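# Sort loose seals into bins by size

## Task

Put each loose seal into the bin that matches its size. A seal counts only if it stays in its bin on its own, not just because a gripper is holding it there. At the end, open the grippers and pull the arms away.

## Robot and tools

ROBOT. Two arms, left_arm and right_arm, each with a two-finger gripper. The names are just labels and do not match the left or right side of any picture. Cameras: cam_head_left and cam_head_right (504x504 pinhole views from the head) and cam_left_wrist and cam_right_wrist (504x504 fisheye views on each hand). Every result includes images from all four, in that order.

FRAME. One scene frame is used for everything. Its origin sits on the tabletop midway between the arms; +x runs outward over the table, +z is up, and left_arm is on the +y side. Distances are in metres and orientations are quaternions written w first (qw, qx, qy, qz). In a gripper's own axes the fingers point along +z and close along y. The reported end_effector_position is the spot between the finger pads, roughly 1 cm short of the tips. Reported hand positions can be somewhat wrong, more so when the arm reaches far, and arms tend to stop a centimetre or more from the goal, usually too low.

ROW FORMAT. Both move and execute_actions use a row of 16 numbers that covers both arms even if only one moves: x, y, z, qw, qx, qy, qz, opening for left_arm, then those eight again for right_arm. The x, y, z and quaternion are an absolute pose for that gripper in the scene frame, not an offset. Opening runs from -1 (closed) to +1 (fully open, 0.094 m). To keep an arm still, repeat the whole pose from the latest result, quaternion included, along with its intended opening. To keep an orientation steady, send the same quaternion every time instead of copying the reported one, which may drift.

execute_actions(actions): a list of up to 15 actions. Each action is a table of 1 to 15 rows, one row per control step of 1/30 s; a table with fewer than 15 rows repeats its final row for the remaining steps. An empty list just returns the current state and images. A target more than 0.6 m from the gripper's position at the start of the action, along any of that gripper's current axes, gets the action rejected for both arms; if the first action fails this check, or any action is malformed, nothing in the call runs.

move(target, speed, blocking): target is one 16-number row. Each gripper travels in a straight line toward its pose, and both paths finish at the same moment, taking 0.5 to 10 s (stopping short if more time would be needed). speed is the peak path speed in m/s, 0.002 to 0.5, default 0.25; rotation is capped at twice that in rad/s. Openings are applied when the move begins. Paths do not avoid obstacles or the other arm, grippers can lag, stray or overshoot the speed, especially with a nearly straight arm. Faster moves hit harder, and aiming deeper past a contact presses harder. The result adds a move: line giving the outcome (done, off_target, moving, held, fault) and any limits: limits=paced means the pose was clipped; limits=held means a check blocked some steps, after which the arm may jump faster than speed. If only one arm is named, the other finished at rest near its pose. Each gripper's distance to its pose is also given. With blocking=false you get a result after 0.5 s while motion continues; you must use wait or stop before sending more rows or moves.

wait(seconds): 0 to 10; lets time run with the last commands held, ending early if a running move finishes. stop(): brakes a running move; it needs stopping room, and the fingers keep moving. zoom_image(camera, region): region is [x0, y0, x1, y1] in image pixels from the top-left, at most 504 by 504, giving a closer look. finished_scene(scene): ends the current scene by its number, after the last command has been held; it cannot be undone and reports success. Replying without any tool call ends everything.

CONTROLLER. Each control step clips the commanded pose to within 70 mm and 16 degrees of the measured one, then solves inverse kinematics, favouring position over orientation. Far targets therefore may need several actions; after an action the arm goes no farther than its last clipped pose. Hand target lines show where each gripper is currently being driven. A pose unreachable line means a clearance check altered or blocked that arm's command. Joint limits (rad, base to gripper): waist -2.880 to 2.880, shoulder 0.000 to 3.142, elbow 0.000 to 3.019, wrist pitch -1.693 to 1.571, wrist yaw -1.571 to 1.571, wrist roll -2.094 to 2.094. Elbows stop just before straight.

GRIPPING. grip_measured is the measured finger gap on the same -1 to +1 scale; the last Joint positions value gives it in metres. Each gripper may read up to about 1 mm off, consistently. Away from the ends of the range, the fingers go to the commanded value. To hold something, command about 0.03 below grip_measured for a firm grip, less for a gentler one. Pad force tops out near 50 to 62 N, less for parts under about 2 mm thick, with a brief spike at first contact.

CAUTIONS. Do not drop, knock or push anything off the table. Avoid slams, slips and hard presses, and never let the arms strike or squeeze each other. A stalled arm keeps pushing until given a new command. Brief tugs on held parts or nudges to loose ones can happen. Holding loads heats motors; MOTOR HOT appears at 85 °C and at 100 °C the arm releases and drops (OVER-TEMPERATURE FAULT), so do not hold items longer than necessary. FAULT lines mean an arm stopped. The robot keeps executing its last command while you compose replies, so keep commands safe to hold.

Each tool is called after ">>>" as a command line: name --argument value for each argument, lists and objects as JSON in quotes; but a table of rows of numbers goes row by row, as --pt "numbers of a row", without its own name.

## Session

>>> execute_actions --actions '[]'

Scene clock: 0.00 s.
left_arm: end_effector_position=(+0.5366, +0.4623, +0.2101) grip_measured=+1.000 end_effector_quat_wxyz=(-0.025, +0.714, -0.700, -0.017) | right_arm: end_effector_position=(+0.5143, -0.1076, +0.2319) grip_measured=+1.000 end_effector_quat_wxyz=(+0.715, -0.088, +0.694, -0.020)
Joint positions: left_arm=[ 0.097  1.853  1.801 -1.497 -0.057 -1.391  0.094] | right_arm=[ 0.558  1.556  0.719  0.863  0.501 -0.165  0.094]
Joint velocities: left_arm=[ 0.005 -0.005  0.012  0.007  0.022  0.007  0.   ] | right_arm=[-0.005  0.015  0.002 -0.012 -0.007  0.022  0.   ]
Motor temperatures (°C, as the motors report them): left_arm=[26 27 26 24 23 23] | right_arm=[24 24 23 27 26 24]
Hand target (left_arm): +0.544, +0.464, +0.227; -0.042, +0.714, -0.699, -0.006
Hand target (right_arm): +0.519, -0.104, +0.244; +0.723, -0.082, +0.685, -0.015

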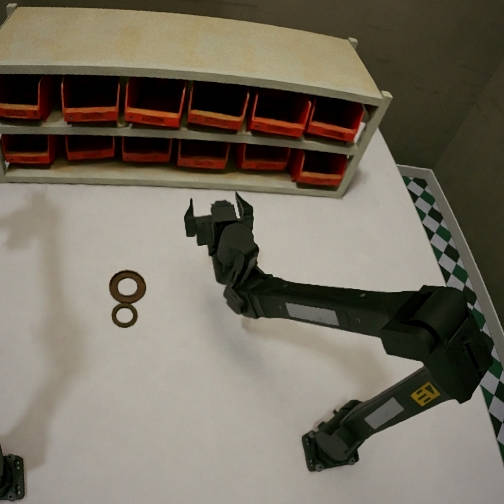

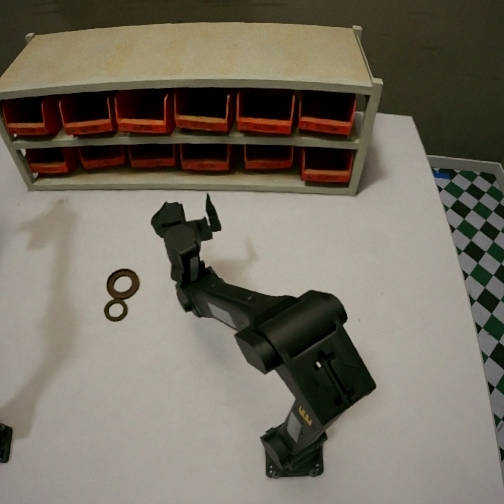

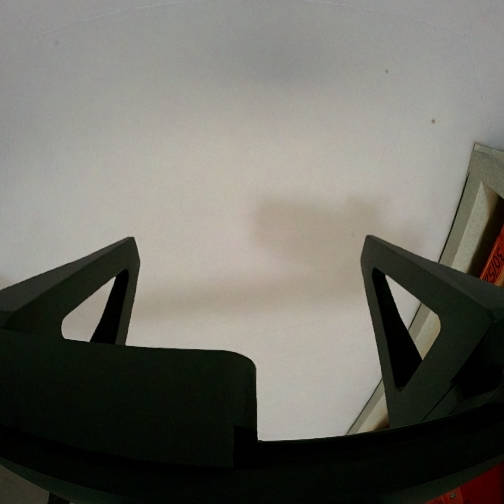

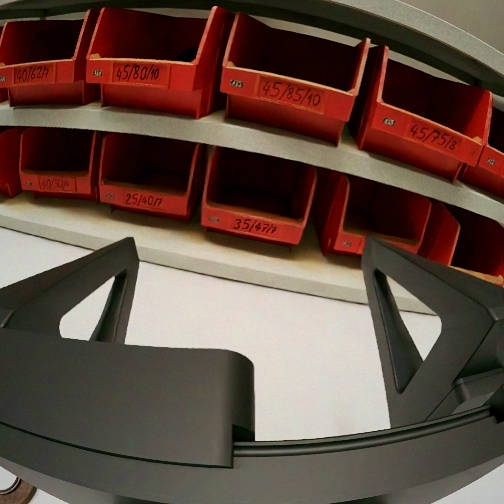

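>>> zoom_image --camera "cam_right_wrist" --region '[0, 0, 504, 300]'

>>> zoom_image --camera "cam_head_right" --region '[0, 70, 200, 200]'

>>> zoom_image --camera "cam_head_right" --region '[190, 70, 390, 200]'

>>> zoom_image --camera "cam_head_left" --region '[85, 255, 175, 345]'

Region (0, 0, 504, 300) of cam_right_wrist's 504x504 image, scaled by 1.000; it fills the top 300 rows of this view, and the rest is white.

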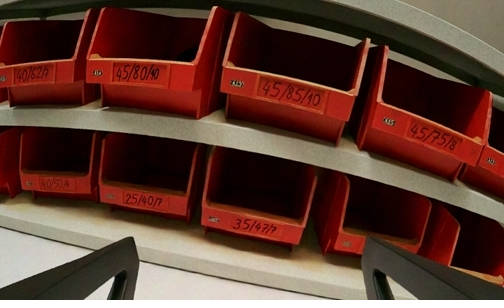

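Region (0, 70, 200, 200) of cam_head_right's 504x504 image, scaled by 2.520, with more detail than that image has; it fills the top 328 rows of this view, and the rest is white.

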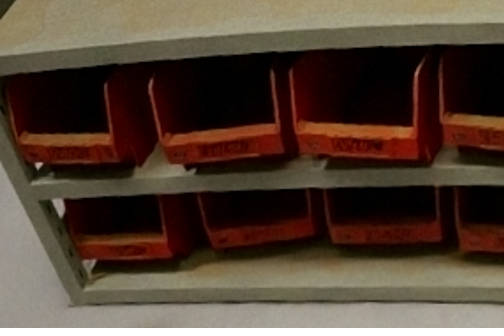

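Region (190, 70, 390, 200) of cam_head_right's 504x504 image, scaled by 2.520, with more detail than that image has; it fills the top 328 rows of this view, and the rest is white.

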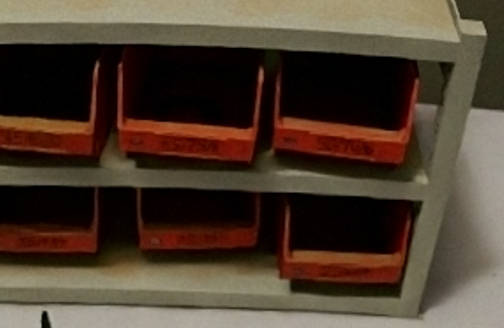

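Region (85, 255, 175, 345) of cam_head_left's 504x504 image, scaled by 5.600, with more detail than that image has.

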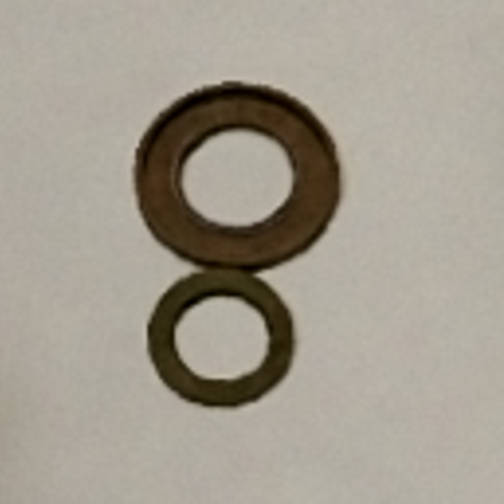

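>>> move --target '[0.36,0.13,0.22,0,0,1,0,1, 0.45,-0.33,0.2,0.707,0,0.707,0,1]'

Scene clock: 6.53 s.
left_arm: end_effector_position=(+0.3579, +0.1274, +0.2076) grip_measured=+1.000 end_effector_quat_wxyz=(-0.012, -0.008, +1.000, -0.001) | right_arm: end_effector_position=(+0.4489, -0.3306, +0.1909) grip_measured=+1.000 end_effector_quat_wxyz=(+0.696, -0.006, +0.718, -0.006)
Joint positions: left_arm=[-0.595  1.516  1.361 -1.437  0.013 -0.509  0.094] | right_arm=[ 0.058  1.303  0.333  0.939  0.098 -0.013  0.094]
Joint velocities: left_arm=[-0.015  0.005 -0.017  0.007  0.022 -0.051  0.   ] | right_arm=[-0.005 -0.005  0.002  0.002 -0.022 -0.007  0.   ]
Motor temperatures (°C, as the motors report them): left_arm=[26 27 27 24 23 23] | right_arm=[24 24 23 27 26 24]
Hand target (left_arm): +0.356, +0.128, +0.219; +0.002, -0.000, +1.000, -0.010
Hand target (right_arm): +0.448, -0.332, +0.202; +0.708, -0.002, +0.706, -0.002
Off the commanded pose (left_arm): 0.013 m, 2 deg.
Off the commanded pose (right_arm): 0.009 m, 2 deg.
move: off_target (left_arm)

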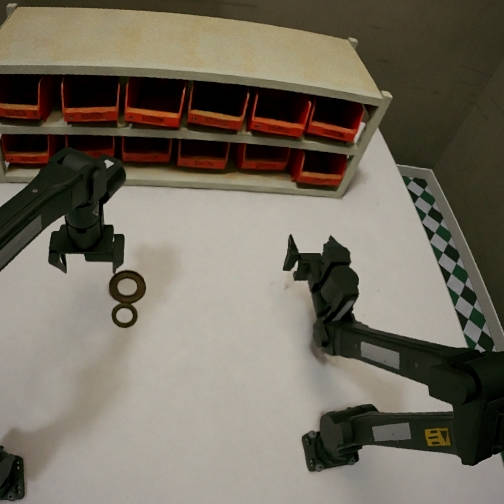

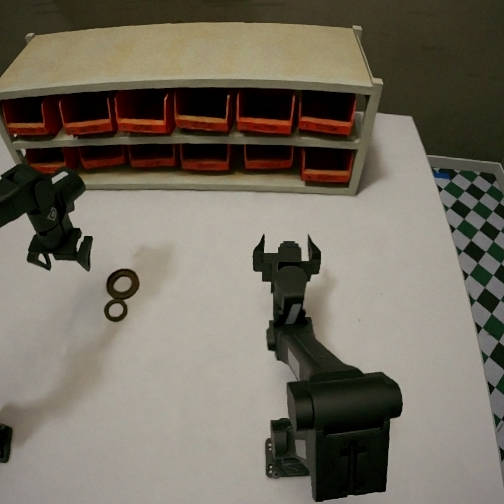

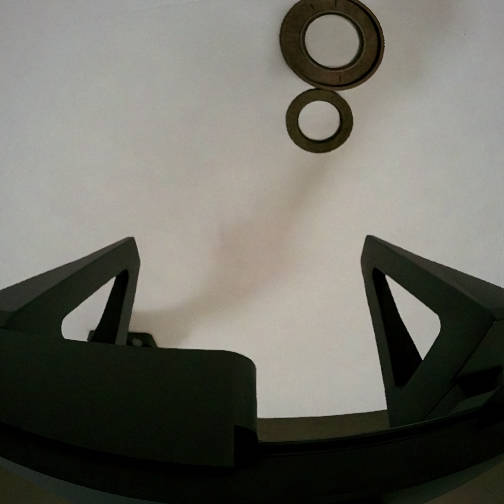

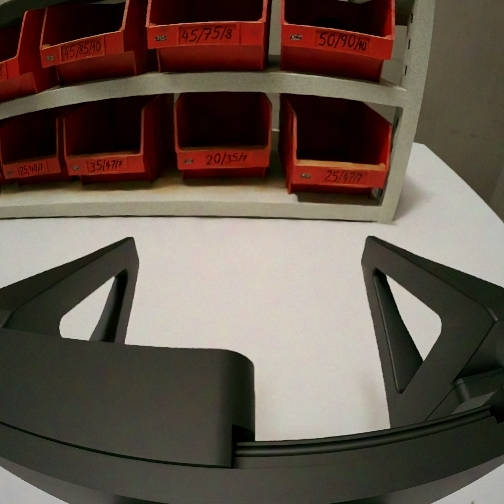

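>>> zoom_image --camera "cam_left_wrist" --region '[250, 0, 410, 160]'

Region (250, 0, 410, 160) of cam_left_wrist's 504x504 image, scaled by 3.150, with more detail than that image has.

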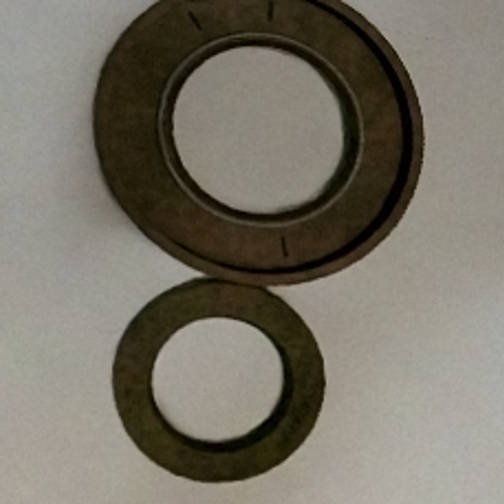

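>>> move --target '[0.377,0.068,0.07,0,0,1,0,1, 0.4489,-0.3306,0.1909,0.696,-0.006,0.718,-0.006,1]'

Scene clock: 9.83 s.
left_arm: end_effector_position=(+0.3755, +0.0689, +0.0681) grip_measured=+1.000 end_effector_quat_wxyz=(-0.008, +0.006, +1.000, +0.002) | right_arm: end_effector_position=(+0.4489, -0.3306, +0.1909) grip_measured=+1.000 end_effector_quat_wxyz=(+0.696, -0.006, +0.718, -0.005)
Joint positions: left_arm=[-0.687  1.741  1.255 -1.101  0.006 -0.573  0.094] | right_arm=[ 0.058  1.303  0.333  0.939  0.098 -0.013  0.094]
Joint velocities: left_arm=[-0.005  0.005  0.002  0.002 -0.037  0.007  0.   ] | right_arm=[-0.024  0.005  0.002  0.002 -0.007 -0.037  0.   ]
Motor temperatures (°C, as the motors report them): left_arm=[26 27 27 24 23 23] | right_arm=[24 24 24 27 26 24]
Hand target (left_arm): +0.378, +0.066, +0.070; -0.000, +0.000, +1.000, -0.001
Hand target (right_arm): +0.449, -0.331, +0.191; +0.696, -0.006, +0.718, -0.006
Off the commanded pose (left_arm): 0.003 m, 1 deg.
Off the commanded pose (right_arm): 0.000 m, 0 deg.
move: done

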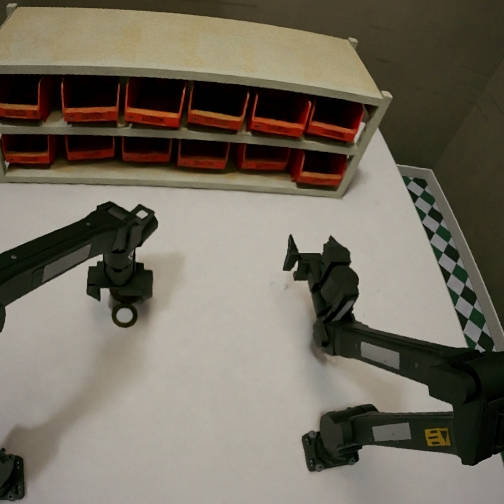

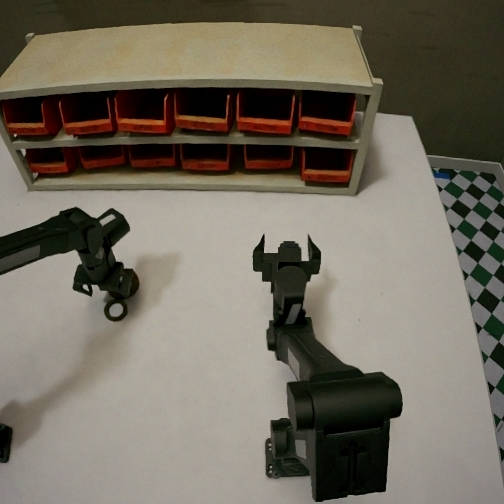

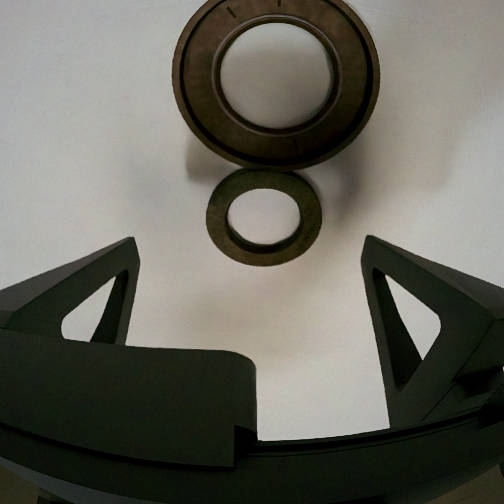

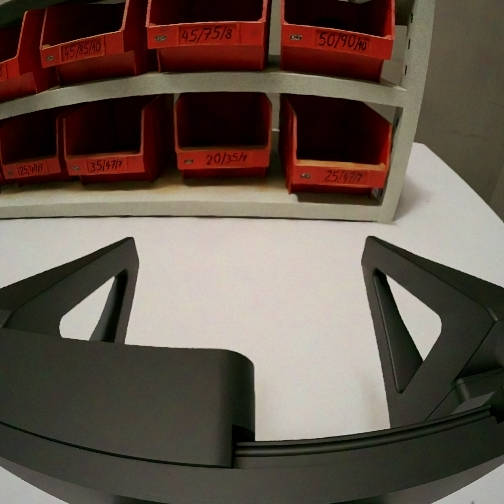

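>>> move --target '[0.358,0.061,0.03,0.383,0,0.924,0,0.8, 0.4489,-0.3306,0.1909,0.696,-0.006,0.718,-0.006,1]'

Scene clock: 14.53 s.
left_arm: end_effector_position=(+0.3562, +0.0630, +0.0270) grip_measured=+0.802 end_effector_quat_wxyz=(+0.372, -0.004, +0.928, +0.008) | right_arm: end_effector_position=(+0.4489, -0.3306, +0.1909) grip_measured=+1.000 end_effector_quat_wxyz=(+0.696, -0.006, +0.718, -0.005)
Joint positions: left_arm=[-0.908  1.601  0.725 -0.122 -0.535 -0.653  0.085] | right_arm=[ 0.058  1.303  0.333  0.939  0.098 -0.013  0.094]
Joint velocities: left_arm=[-0.015 -0.005 -0.002 -0.012 -0.095 -0.007 -0.   ] | right_arm=[-0.015 -0.005 -0.002  0.002  0.007 -0.022  0.   ]
Motor temperatures (°C, as the motors report them): left_arm=[26 27 27 24 23 23] | right_arm=[24 24 24 27 26 24]
Hand target (left_arm): +0.357, +0.059, +0.032; +0.381, -0.004, +0.925, -0.001
Hand target (right_arm): +0.449, -0.331, +0.191; +0.696, -0.006, +0.718, -0.006
Off the commanded pose (left_arm): 0.004 m, 2 deg.
Off the commanded pose (right_arm): 0.000 m, 0 deg.
move: done

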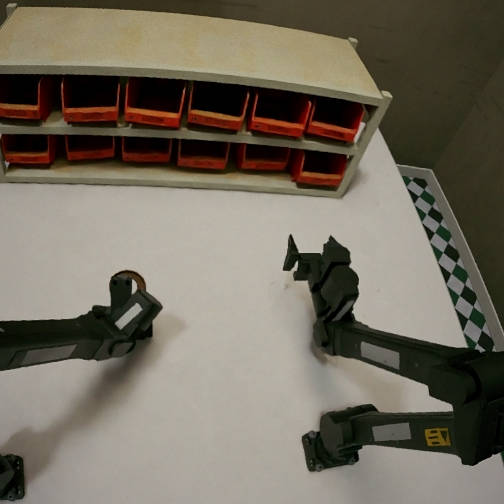

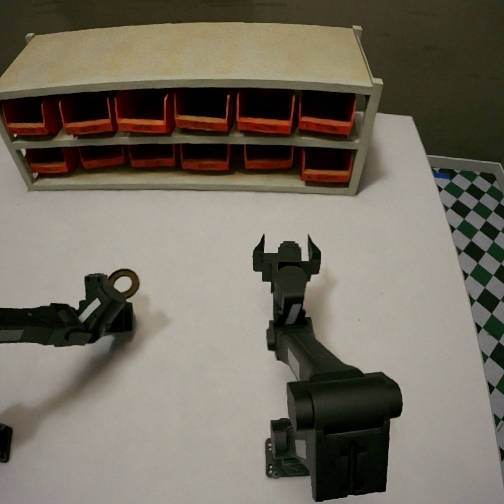

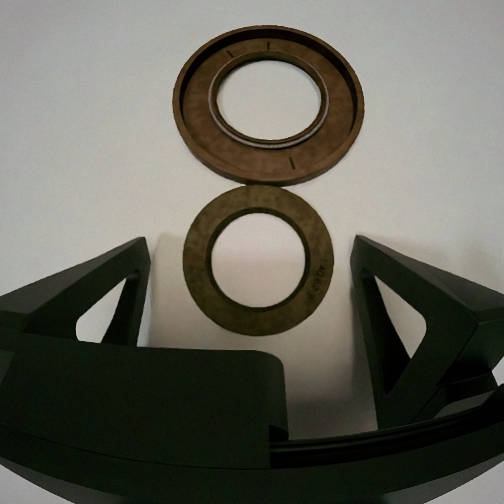

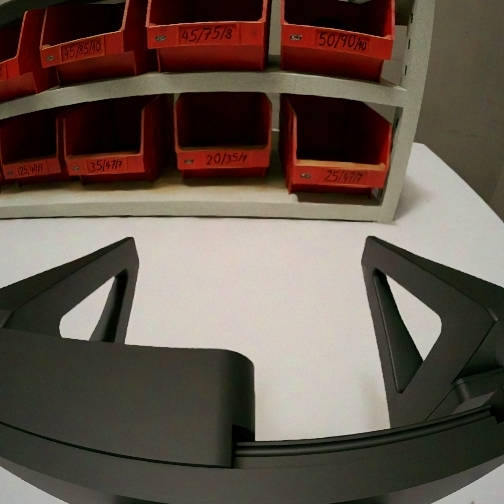

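>>> move --target '[0.356,0.058,0.014,0.383,0,0.924,0,0.6, 0.4489,-0.3306,0.1909,0.696,-0.006,0.718,-0.006,1]' --speed 0.04

>>> move --target '[0.356,0.058,0.014,0.383,0,0.924,0,0.27, 0.4489,-0.3306,0.1909,0.696,-0.006,0.718,-0.006,1]'

>>> zoom_image --camera "cam_left_wrist" --region '[150, 170, 350, 370]'

Scene clock: 16.63 s.
left_arm: end_effector_position=(+0.3599, +0.0591, +0.0242) grip_measured=+0.602 end_effector_quat_wxyz=(+0.386, -0.009, +0.922, -0.004) | right_arm: end_effector_position=(+0.4489, -0.3306, +0.1909) grip_measured=+1.000 end_effector_quat_wxyz=(+0.696, -0.006, +0.718, -0.005)
Joint positions: left_arm=[-0.909  1.618  0.715 -0.056 -0.54  -0.653  0.075] | right_arm=[ 0.058  1.303  0.333  0.939  0.098 -0.013  0.094]
Joint velocities: left_arm=[ 0.005  0.005 -0.012  0.012  0.037  0.022 -0.001] | right_arm=[-0.015 -0.005 -0.007 -0.007  0.022  0.007  0.   ]
Motor temperatures (°C, as the motors report them): left_arm=[26 27 27 24 23 23] | right_arm=[24 24 24 27 26 24]
Hand target (left_arm): +0.356, +0.058, +0.014; +0.383, -0.000, +0.924, +0.000
Hand target (right_arm): +0.449, -0.331, +0.191; +0.696, -0.006, +0.718, -0.006
Off the commanded pose (left_arm): 0.011 m, 1 deg.
Off the commanded pose (right_arm): 0.000 m, 0 deg.
move: off_target (left_arm)

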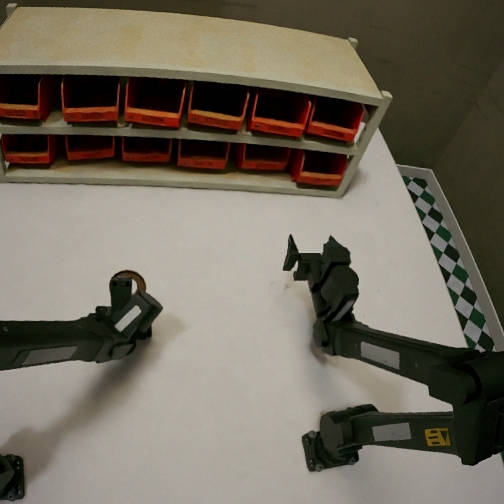

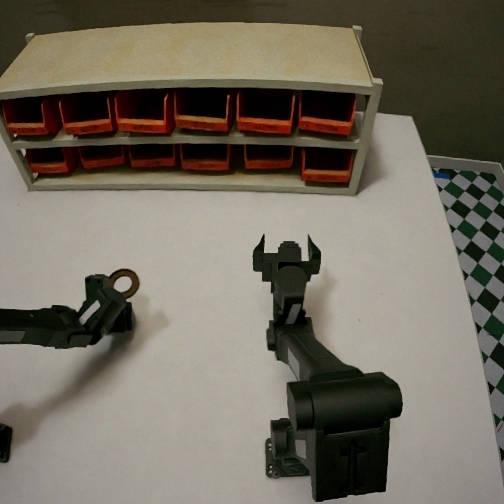

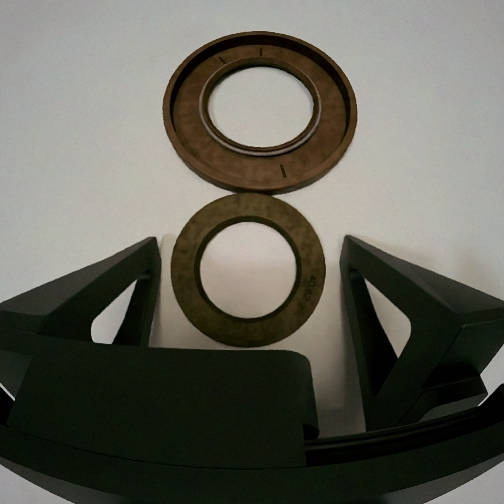

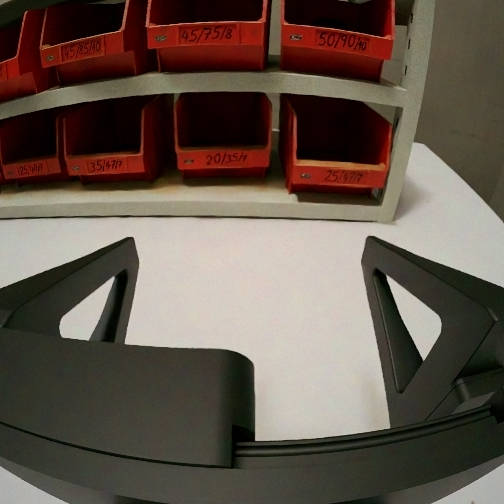

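Scene clock: 17.33 s.
left_arm: end_effector_position=(+0.3599, +0.0591, +0.0242) grip_measured=+0.287 end_effector_quat_wxyz=(+0.386, -0.009, +0.922, -0.004) | right_arm: end_effector_position=(+0.4489, -0.3306, +0.1909) grip_measured=+1.000 end_effector_quat_wxyz=(+0.696, -0.006, +0.718, -0.005)
Joint positions: left_arm=[-0.909  1.618  0.715 -0.056 -0.54  -0.653  0.06 ] | right_arm=[ 0.058  1.303  0.333  0.939  0.098 -0.013  0.094]
Joint velocities: left_arm=[ 0.005 -0.005 -0.002 -0.012 -0.007  0.051 -0.   ] | right_arm=[-0.005 -0.005  0.002  0.012  0.007 -0.022  0.   ]
Motor temperatures (°C, as the motors report them): left_arm=[26 27 27 24 23 23] | right_arm=[24 24 24 27 26 24]
Hand target (left_arm): +0.356, +0.058, +0.014; +0.383, -0.000, +0.924, -0.000
Hand target (right_arm): +0.449, -0.331, +0.191; +0.696, -0.006, +0.718, -0.006
Off the commanded pose (left_arm): 0.011 m, 1 deg.
Off the commanded pose (right_arm): 0.000 m, 0 deg.
move: off_target (left_arm)

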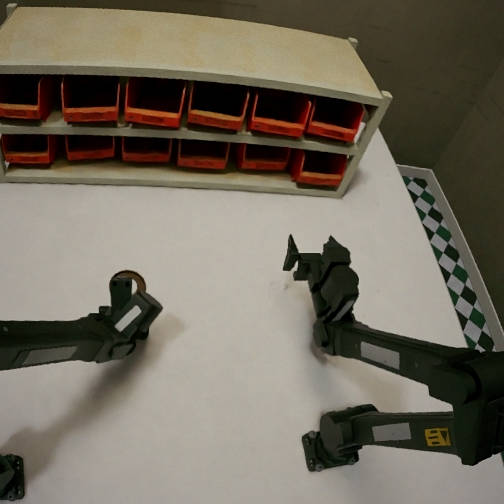

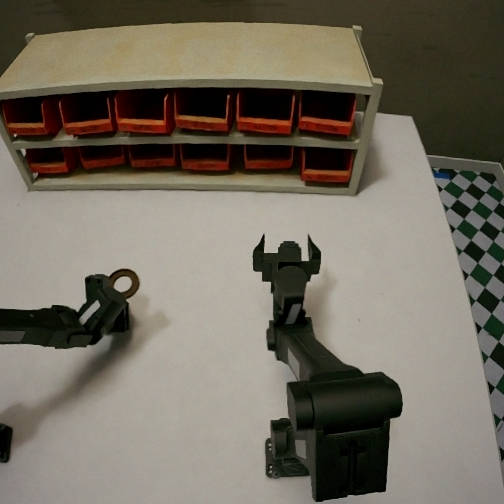

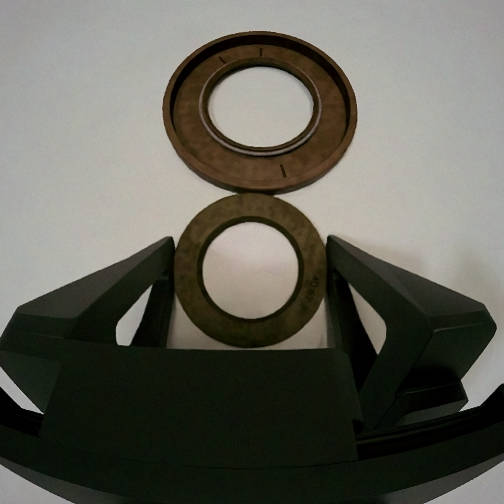

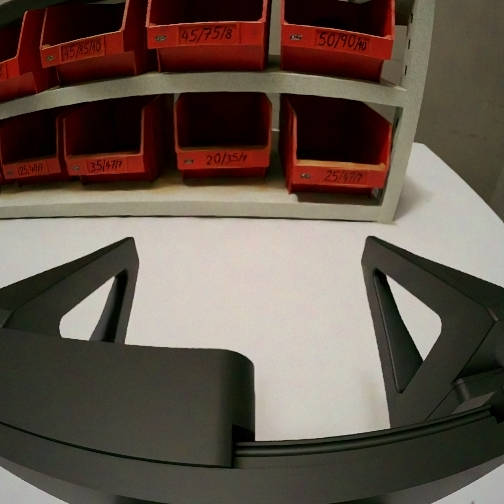

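Region (150, 170, 350, 370) of cam_left_wrist's 504x504 image, scaled by 2.520, with more detail than that image has.

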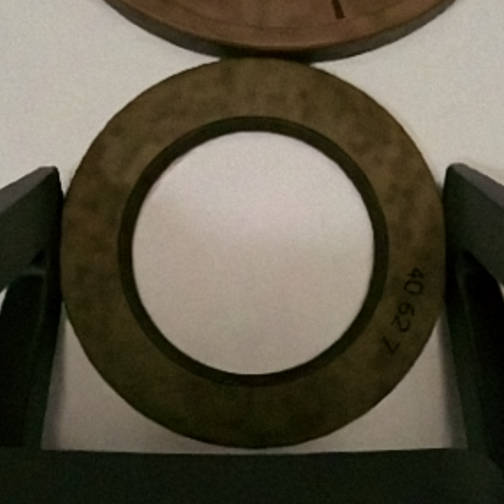

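>>> move --target '[0.355,0.07,0.09,0.383,0,0.924,0,0.25, 0.43,-0.25,0.16,0.55,0,0.835,0,1]' --speed 0.15

>>> move --target '[0.62,0.21,0.37,0.574,0,0.819,0,0.25, 0.43,-0.1,0.08,0.383,0,0.924,0,1]'

>>> move --target '[0.66,0.21,0.37,0.574,0,0.819,0,0.25, 0.425,0.055,0.055,0.383,0,0.924,0,1]'

Scene clock: 22.47 s.
left_arm: end_effector_position=(+0.3435, +0.0770, +0.0701) grip_measured=+0.278 end_effector_quat_wxyz=(+0.370, +0.003, +0.929, +0.011) | right_arm: end_effector_position=(+0.4159, -0.2551, +0.1349) grip_measured=+1.000 end_effector_quat_wxyz=(+0.530, -0.005, +0.848, -0.008)
Joint positions: left_arm=[-0.905  1.454  0.715 -0.262 -0.532 -0.638  0.06 ] | right_arm=[0.341 1.167 0.416 0.267 0.35  0.158 0.094]
Joint velocities: left_arm=[-0.005 -0.005  0.007 -0.007 -0.037  0.037  0.   ] | right_arm=[-0.005 -0.005 -0.012  0.007  0.125  0.007  0.   ]
Motor temperatures (°C, as the motors report them): left_arm=[26 27 27 24 23 23] | right_arm=[24 24 24 27 26 24]
Hand target (left_arm): +0.354, +0.071, +0.091; +0.383, -0.000, +0.924, +0.000
Hand target (right_arm): +0.430, -0.248, +0.161; +0.549, +0.004, +0.836, +0.002
Off the commanded pose (left_arm): 0.024 m, 2 deg.
Off the commanded pose (right_arm): 0.029 m, 3 deg.
move: off_target (left_arm, right_arm)

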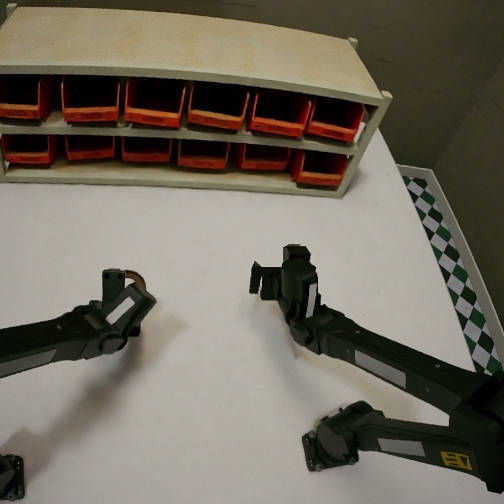

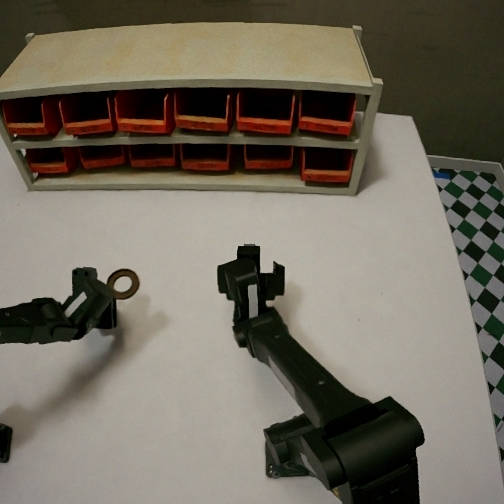

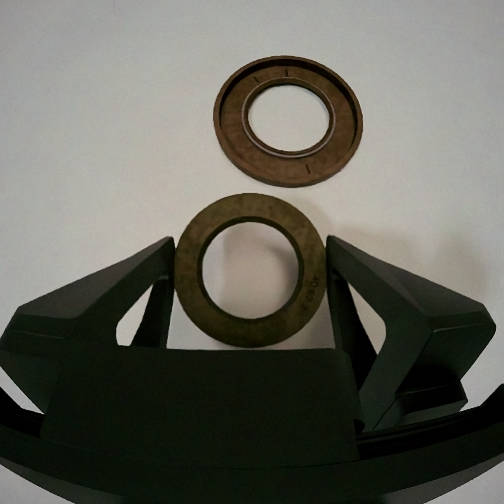

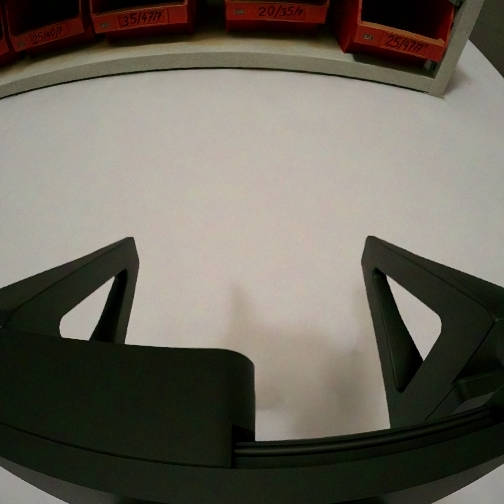

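Scene clock: 24.63 s.
left_arm: end_effector_position=(+0.5978, +0.2172, +0.3403) grip_measured=+0.278 end_effector_quat_wxyz=(+0.547, -0.001, +0.837, +0.011) | right_arm: end_effector_position=(+0.4190, -0.1108, +0.0660) grip_measured=+1.000 end_effector_quat_wxyz=(+0.373, -0.002, +0.928, -0.009)
Joint positions: left_arm=[-0.361  1.451  1.255 -0.231 -0.256 -0.096  0.06 ] | right_arm=[ 0.656  1.515  0.757 -0.188  0.474  0.537  0.094]
Joint velocities: left_arm=[-0.005 -0.005 -0.012 -0.002  0.022  0.022  0.   ] | right_arm=[-0.005  0.005  0.007 -0.002  0.007  0.007  0.   ]
Motor temperatures (°C, as the motors report them): left_arm=[26 27 28 24 23 23] | right_arm=[24 24 24 27 26 24]
Hand target (left_arm): +0.614, +0.213, +0.375; +0.575, +0.001, +0.818, +0.007
Hand target (right_arm): +0.430, -0.098, +0.077; +0.380, +0.003, +0.925, +0.000
Off the commanded pose (left_arm): 0.038 m, 4 deg.
Off the commanded pose (right_arm): 0.021 m, 2 deg.
move: off_target (left_arm, right_arm)

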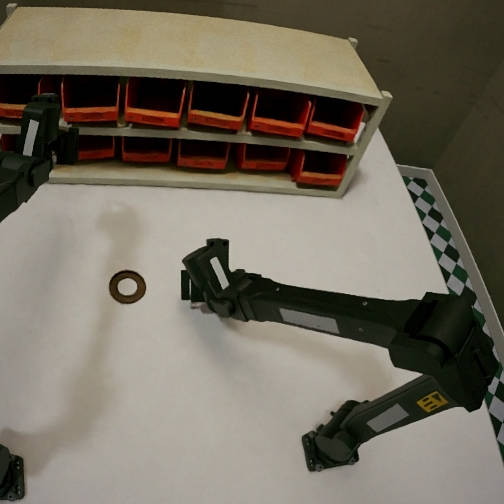

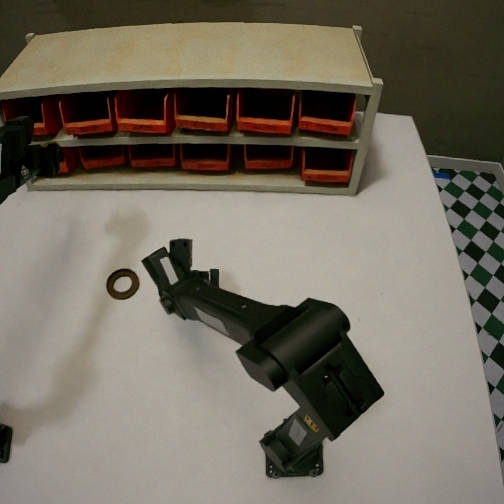

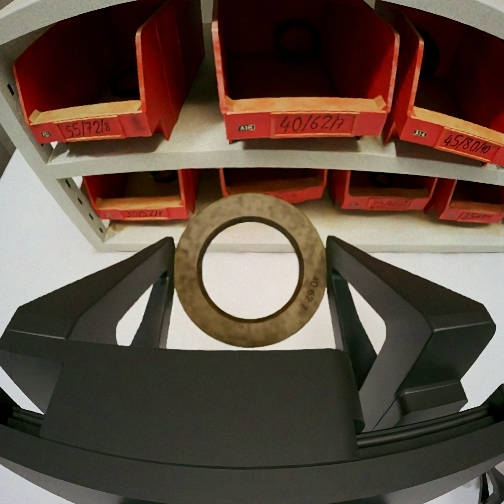

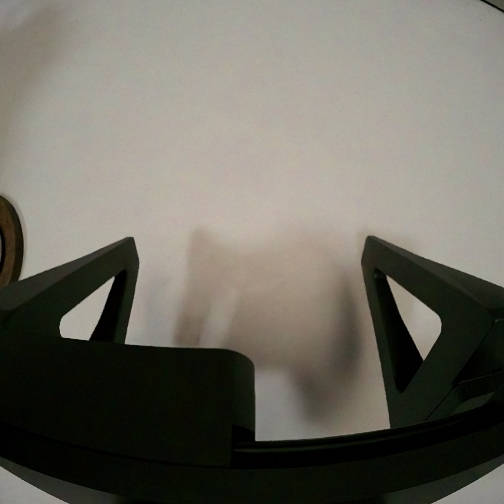

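Scene clock: 26.23 s.
left_arm: end_effector_position=(+0.6586, +0.2152, +0.3631) grip_measured=+0.278 end_effector_quat_wxyz=(+0.572, -0.009, +0.820, +0.000) | right_arm: end_effector_position=(+0.4150, +0.0465, +0.0453) grip_measured=+1.000 end_effector_quat_wxyz=(+0.376, -0.008, +0.927, -0.005)
Joint positions: left_arm=[-0.335  1.584  1.429 -0.208 -0.229 -0.096  0.06 ] | right_arm=[ 0.902  1.803  1.089 -0.341  0.601  0.763  0.094]
Joint velocities: left_arm=[ 0.005 -0.015 -0.012 -0.017  0.022  0.007 -0.001] | right_arm=[-0.005 -0.005 -0.012 -0.002  0.007  0.051  0.   ]
Motor temperatures (°C, as the motors report them): left_arm=[26 27 28 24 23 23] | right_arm=[24 24 25 27 26 24]
Hand target (left_arm): +0.659, +0.209, +0.370; +0.574, -0.000, +0.819, +0.000
Hand target (right_arm): +0.425, +0.055, +0.053; +0.381, +0.000, +0.925, +0.001
Off the commanded pose (left_arm): 0.009 m, 1 deg.
Off the commanded pose (right_arm): 0.016 m, 1 deg.
move: off_target (right_arm)

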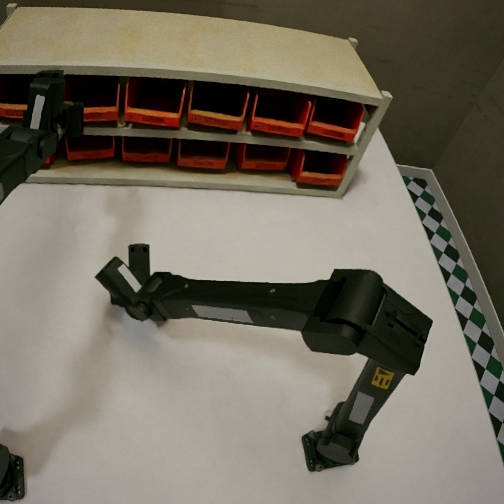

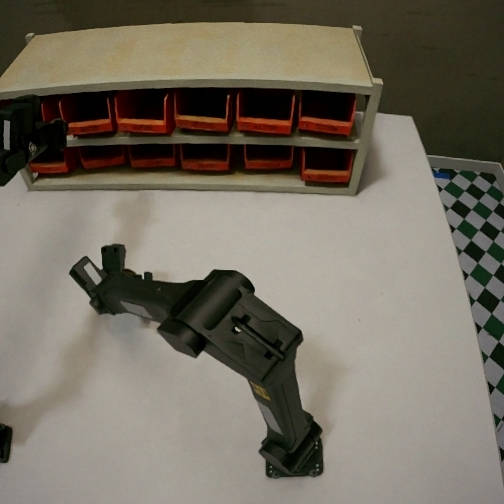

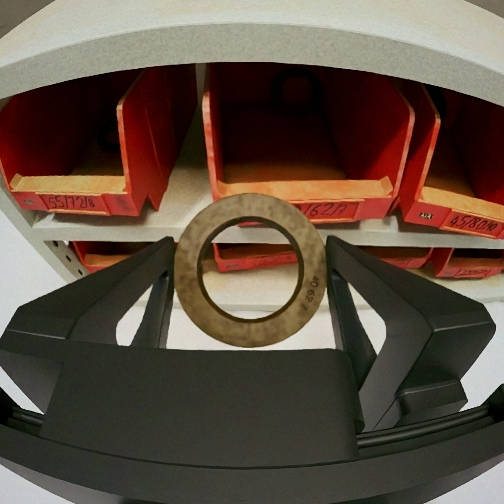

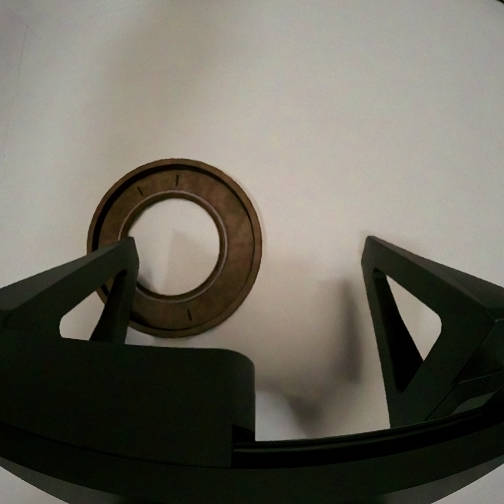

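>>> move --target '[0.73,0.172,0.36,0.643,0,0.766,0,0.25, 0.43,0.088,0.05,0.383,0,0.924,0,1]' --speed 0.12

Scene clock: 29.47 s.
left_arm: end_effector_position=(+0.7113, +0.1797, +0.3219) grip_measured=+0.278 end_effector_quat_wxyz=(+0.612, -0.001, +0.791, +0.004) | right_arm: end_effector_position=(+0.4235, +0.0728, +0.0437) grip_measured=+1.000 end_effector_quat_wxyz=(+0.378, -0.004, +0.926, -0.007)
Joint positions: left_arm=[-0.374  1.755  1.474  0.017 -0.271 -0.067  0.06 ] | right_arm=[ 0.92   1.863  1.177 -0.382  0.617  0.79   0.094]
Joint velocities: left_arm=[-0.015 -0.005 -0.012  0.002  0.037 -0.037  0.   ] | right_arm=[-0.005 -0.005 -0.007 -0.002  0.051  0.022  0.   ]
Motor temperatures (°C, as the motors report them): left_arm=[26 28 29 24 23 23] | right_arm=[24 24 25 27 26 24]
Hand target (left_arm): +0.725, +0.172, +0.361; +0.643, -0.002, +0.766, -0.001
Hand target (right_arm): +0.430, +0.087, +0.050; +0.383, -0.000, +0.924, +0.000
Off the commanded pose (left_arm): 0.043 m, 5 deg.
Off the commanded pose (right_arm): 0.018 m, 1 deg.
move: off_target (left_arm, right_arm)

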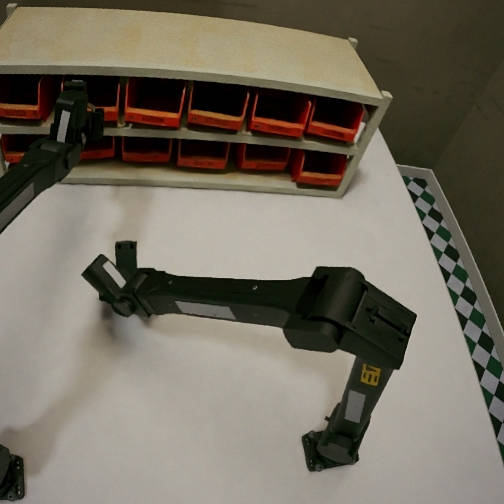

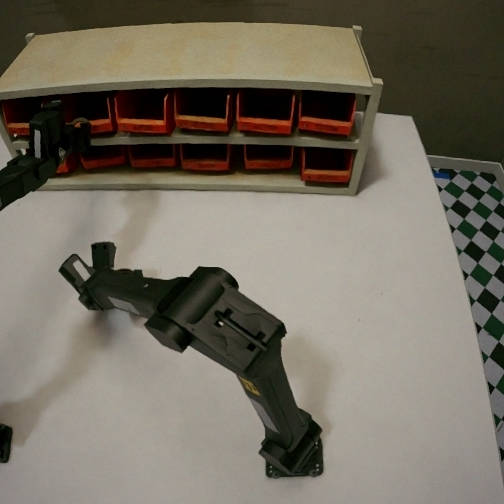

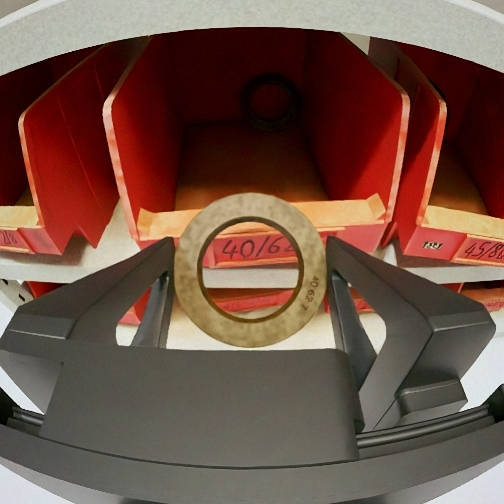

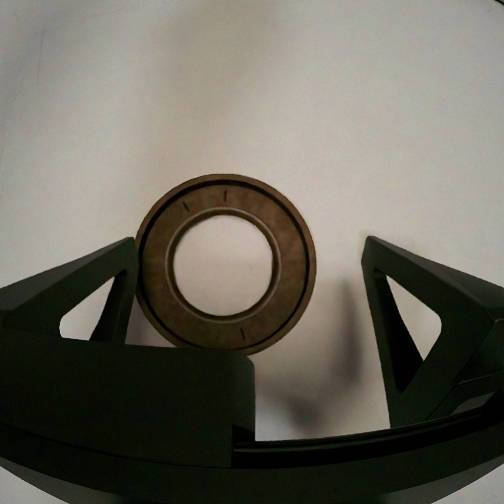

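>>> move --target '[0.76,0.174,0.365,0.643,0,0.766,0,0.25, 0.428,0.096,0.045,0.383,0,0.924,0,1]' --speed 0.06

Scene clock: 32.00 s.
left_arm: end_effector_position=(+0.7425, +0.1716, +0.3392) grip_measured=+0.278 end_effector_quat_wxyz=(+0.628, +0.000, +0.778, -0.002) | right_arm: end_effector_position=(+0.4216, +0.0798, +0.0384) grip_measured=+1.000 end_effector_quat_wxyz=(+0.377, -0.003, +0.926, -0.007)
Joint positions: left_arm=[-0.371  1.824  1.592  0.011 -0.26  -0.06   0.06 ] | right_arm=[ 0.931  1.883  1.192 -0.386  0.623  0.803  0.094]
Joint velocities: left_arm=[-0.005  0.005  0.007 -0.007  0.125  0.007 -0.   ] | right_arm=[-0.015 -0.005 -0.012  0.007  0.007  0.022  0.   ]
Motor temperatures (°C, as the motors report them): left_arm=[26 28 29 24 23 23] | right_arm=[24 24 25 27 26 24]
Hand target (left_arm): +0.756, +0.174, +0.365; +0.643, -0.000, +0.766, +0.000
Hand target (right_arm): +0.428, +0.095, +0.045; +0.383, -0.000, +0.924, +0.000
Off the commanded pose (left_arm): 0.031 m, 2 deg.
Off the commanded pose (right_arm): 0.019 m, 1 deg.
move: off_target (left_arm, right_arm)

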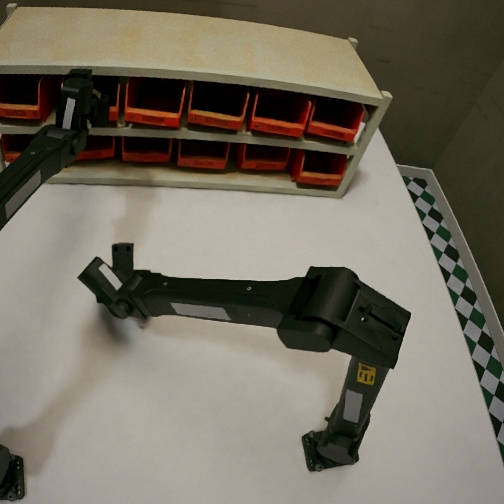

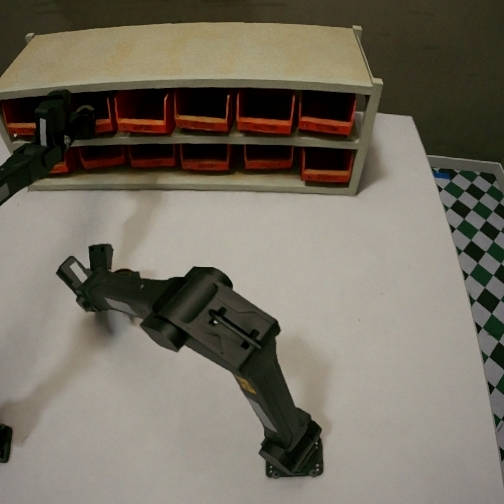

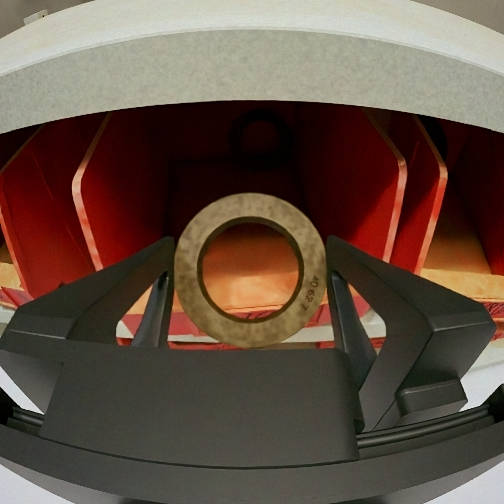

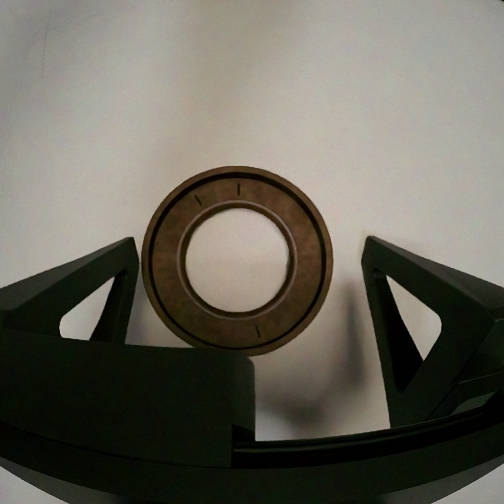

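>>> execute_actions --actions '[[[0.76,0.175,0.365,0.643,0,0.766,0,0.25,0.429,0.097,0.045,0.383,0,0.924,0,1],[0.764,0.175,0.365,0.643,0,0.766,0,0.25,0.429,0.097,0.045,0.383,0,0.924,0,1],[0.768,0.175,0.365,0.643,0,0.766,0,0.25,0.43,0.098,0.044,0.383,0,0.924,0,1],[0.772,0.175,0.365,0.643,0,0.766,0,0.25,0.43,0.099,0.043,0.383,0,0.924,0,1],[0.776,0.175,0.365,0.643,0,0.766,0,0.25,0.431,0.1,0.042,0.383,0,0.924,0,1],[0.78,0.175,0.365,0.643,0,0.766,0,0.25,0.432,0.101,0.041,0.383,0,0.924,0,1],[0.785,0.175,0.365,0.643,0,0.766,0,0.25,0.433,0.102,0.04,0.383,0,0.924,0,1]],[[0.79,0.175,0.365,0.65,0,0.76,0,0.25,0.433,0.102,0.039,0.383,0,0.924,0,1],[0.795,0.175,0.365,0.65,0,0.76,0,0.25,0.433,0.102,0.038,0.383,0,0.924,0,1],[0.8,0.175,0.365,0.65,0,0.76,0,0.25,0.433,0.102,0.037,0.383,0,0.924,0,1],[0.805,0.175,0.365,0.655,0,0.756,0,0.25,0.433,0.102,0.036,0.383,0,0.924,0,1],[0.81,0.175,0.363,0.66,0,0.751,0,0.25,0.433,0.102,0.035,0.383,0,0.924,0,1]]]'

Scene clock: 36.30 s.
left_arm: end_effector_position=(+0.7926, +0.1726, +0.3242) grip_measured=+0.278 end_effector_quat_wxyz=(+0.630, +0.002, +0.777, +0.002) | right_arm: end_effector_position=(+0.4253, +0.0852, +0.0285) grip_measured=+1.000 end_effector_quat_wxyz=(+0.375, -0.005, +0.927, -0.012)
Joint positions: left_arm=[-0.35   1.961  1.751 -0.004 -0.242 -0.046  0.06 ] | right_arm=[ 0.931  1.915  1.215 -0.387  0.623  0.803  0.094]
Joint velocities: left_arm=[ 0.005  0.005 -0.032  0.002  0.007 -0.066  0.001] | right_arm=[-0.024 -0.005 -0.012 -0.002 -0.007 -0.007  0.   ]
Motor temperatures (°C, as the motors report them): left_arm=[26 28 30 24 23 23] | right_arm=[24 24 26 27 26 24]
Hand target (left_arm): +0.805, +0.176, +0.363; +0.660, -0.000, +0.751, +0.000
Hand target (right_arm): +0.433, +0.101, +0.035; +0.383, -0.000, +0.924, +0.000
Off the commanded pose (left_arm): 0.043 m, 5 deg.
Off the commanded pose (right_arm): 0.020 m, 2 deg.

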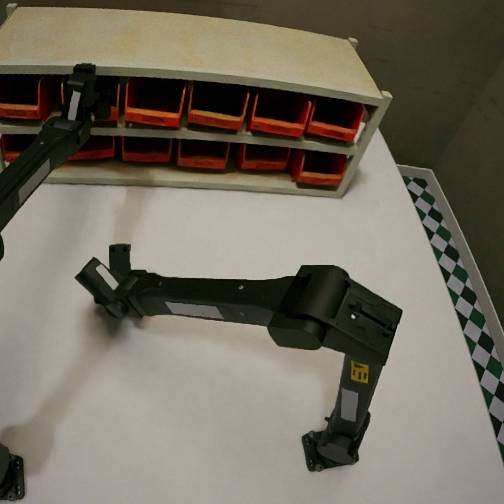

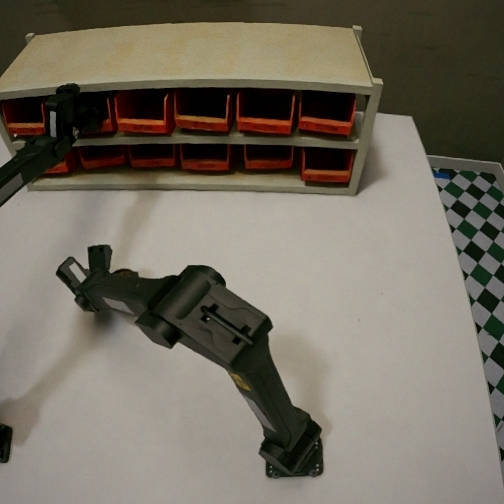

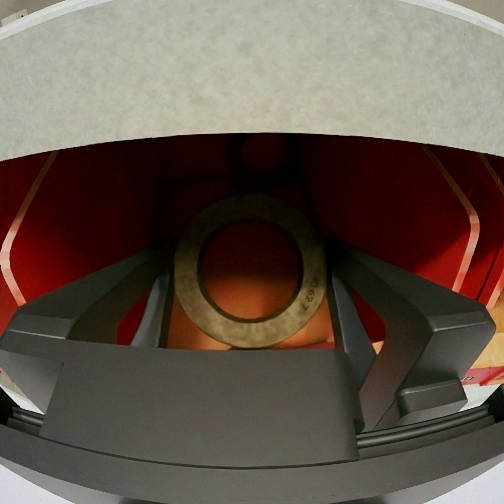

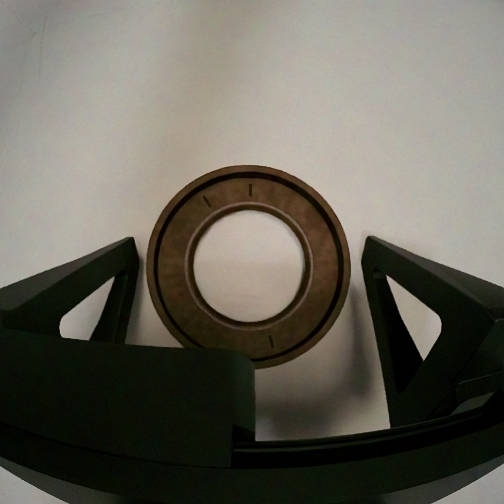

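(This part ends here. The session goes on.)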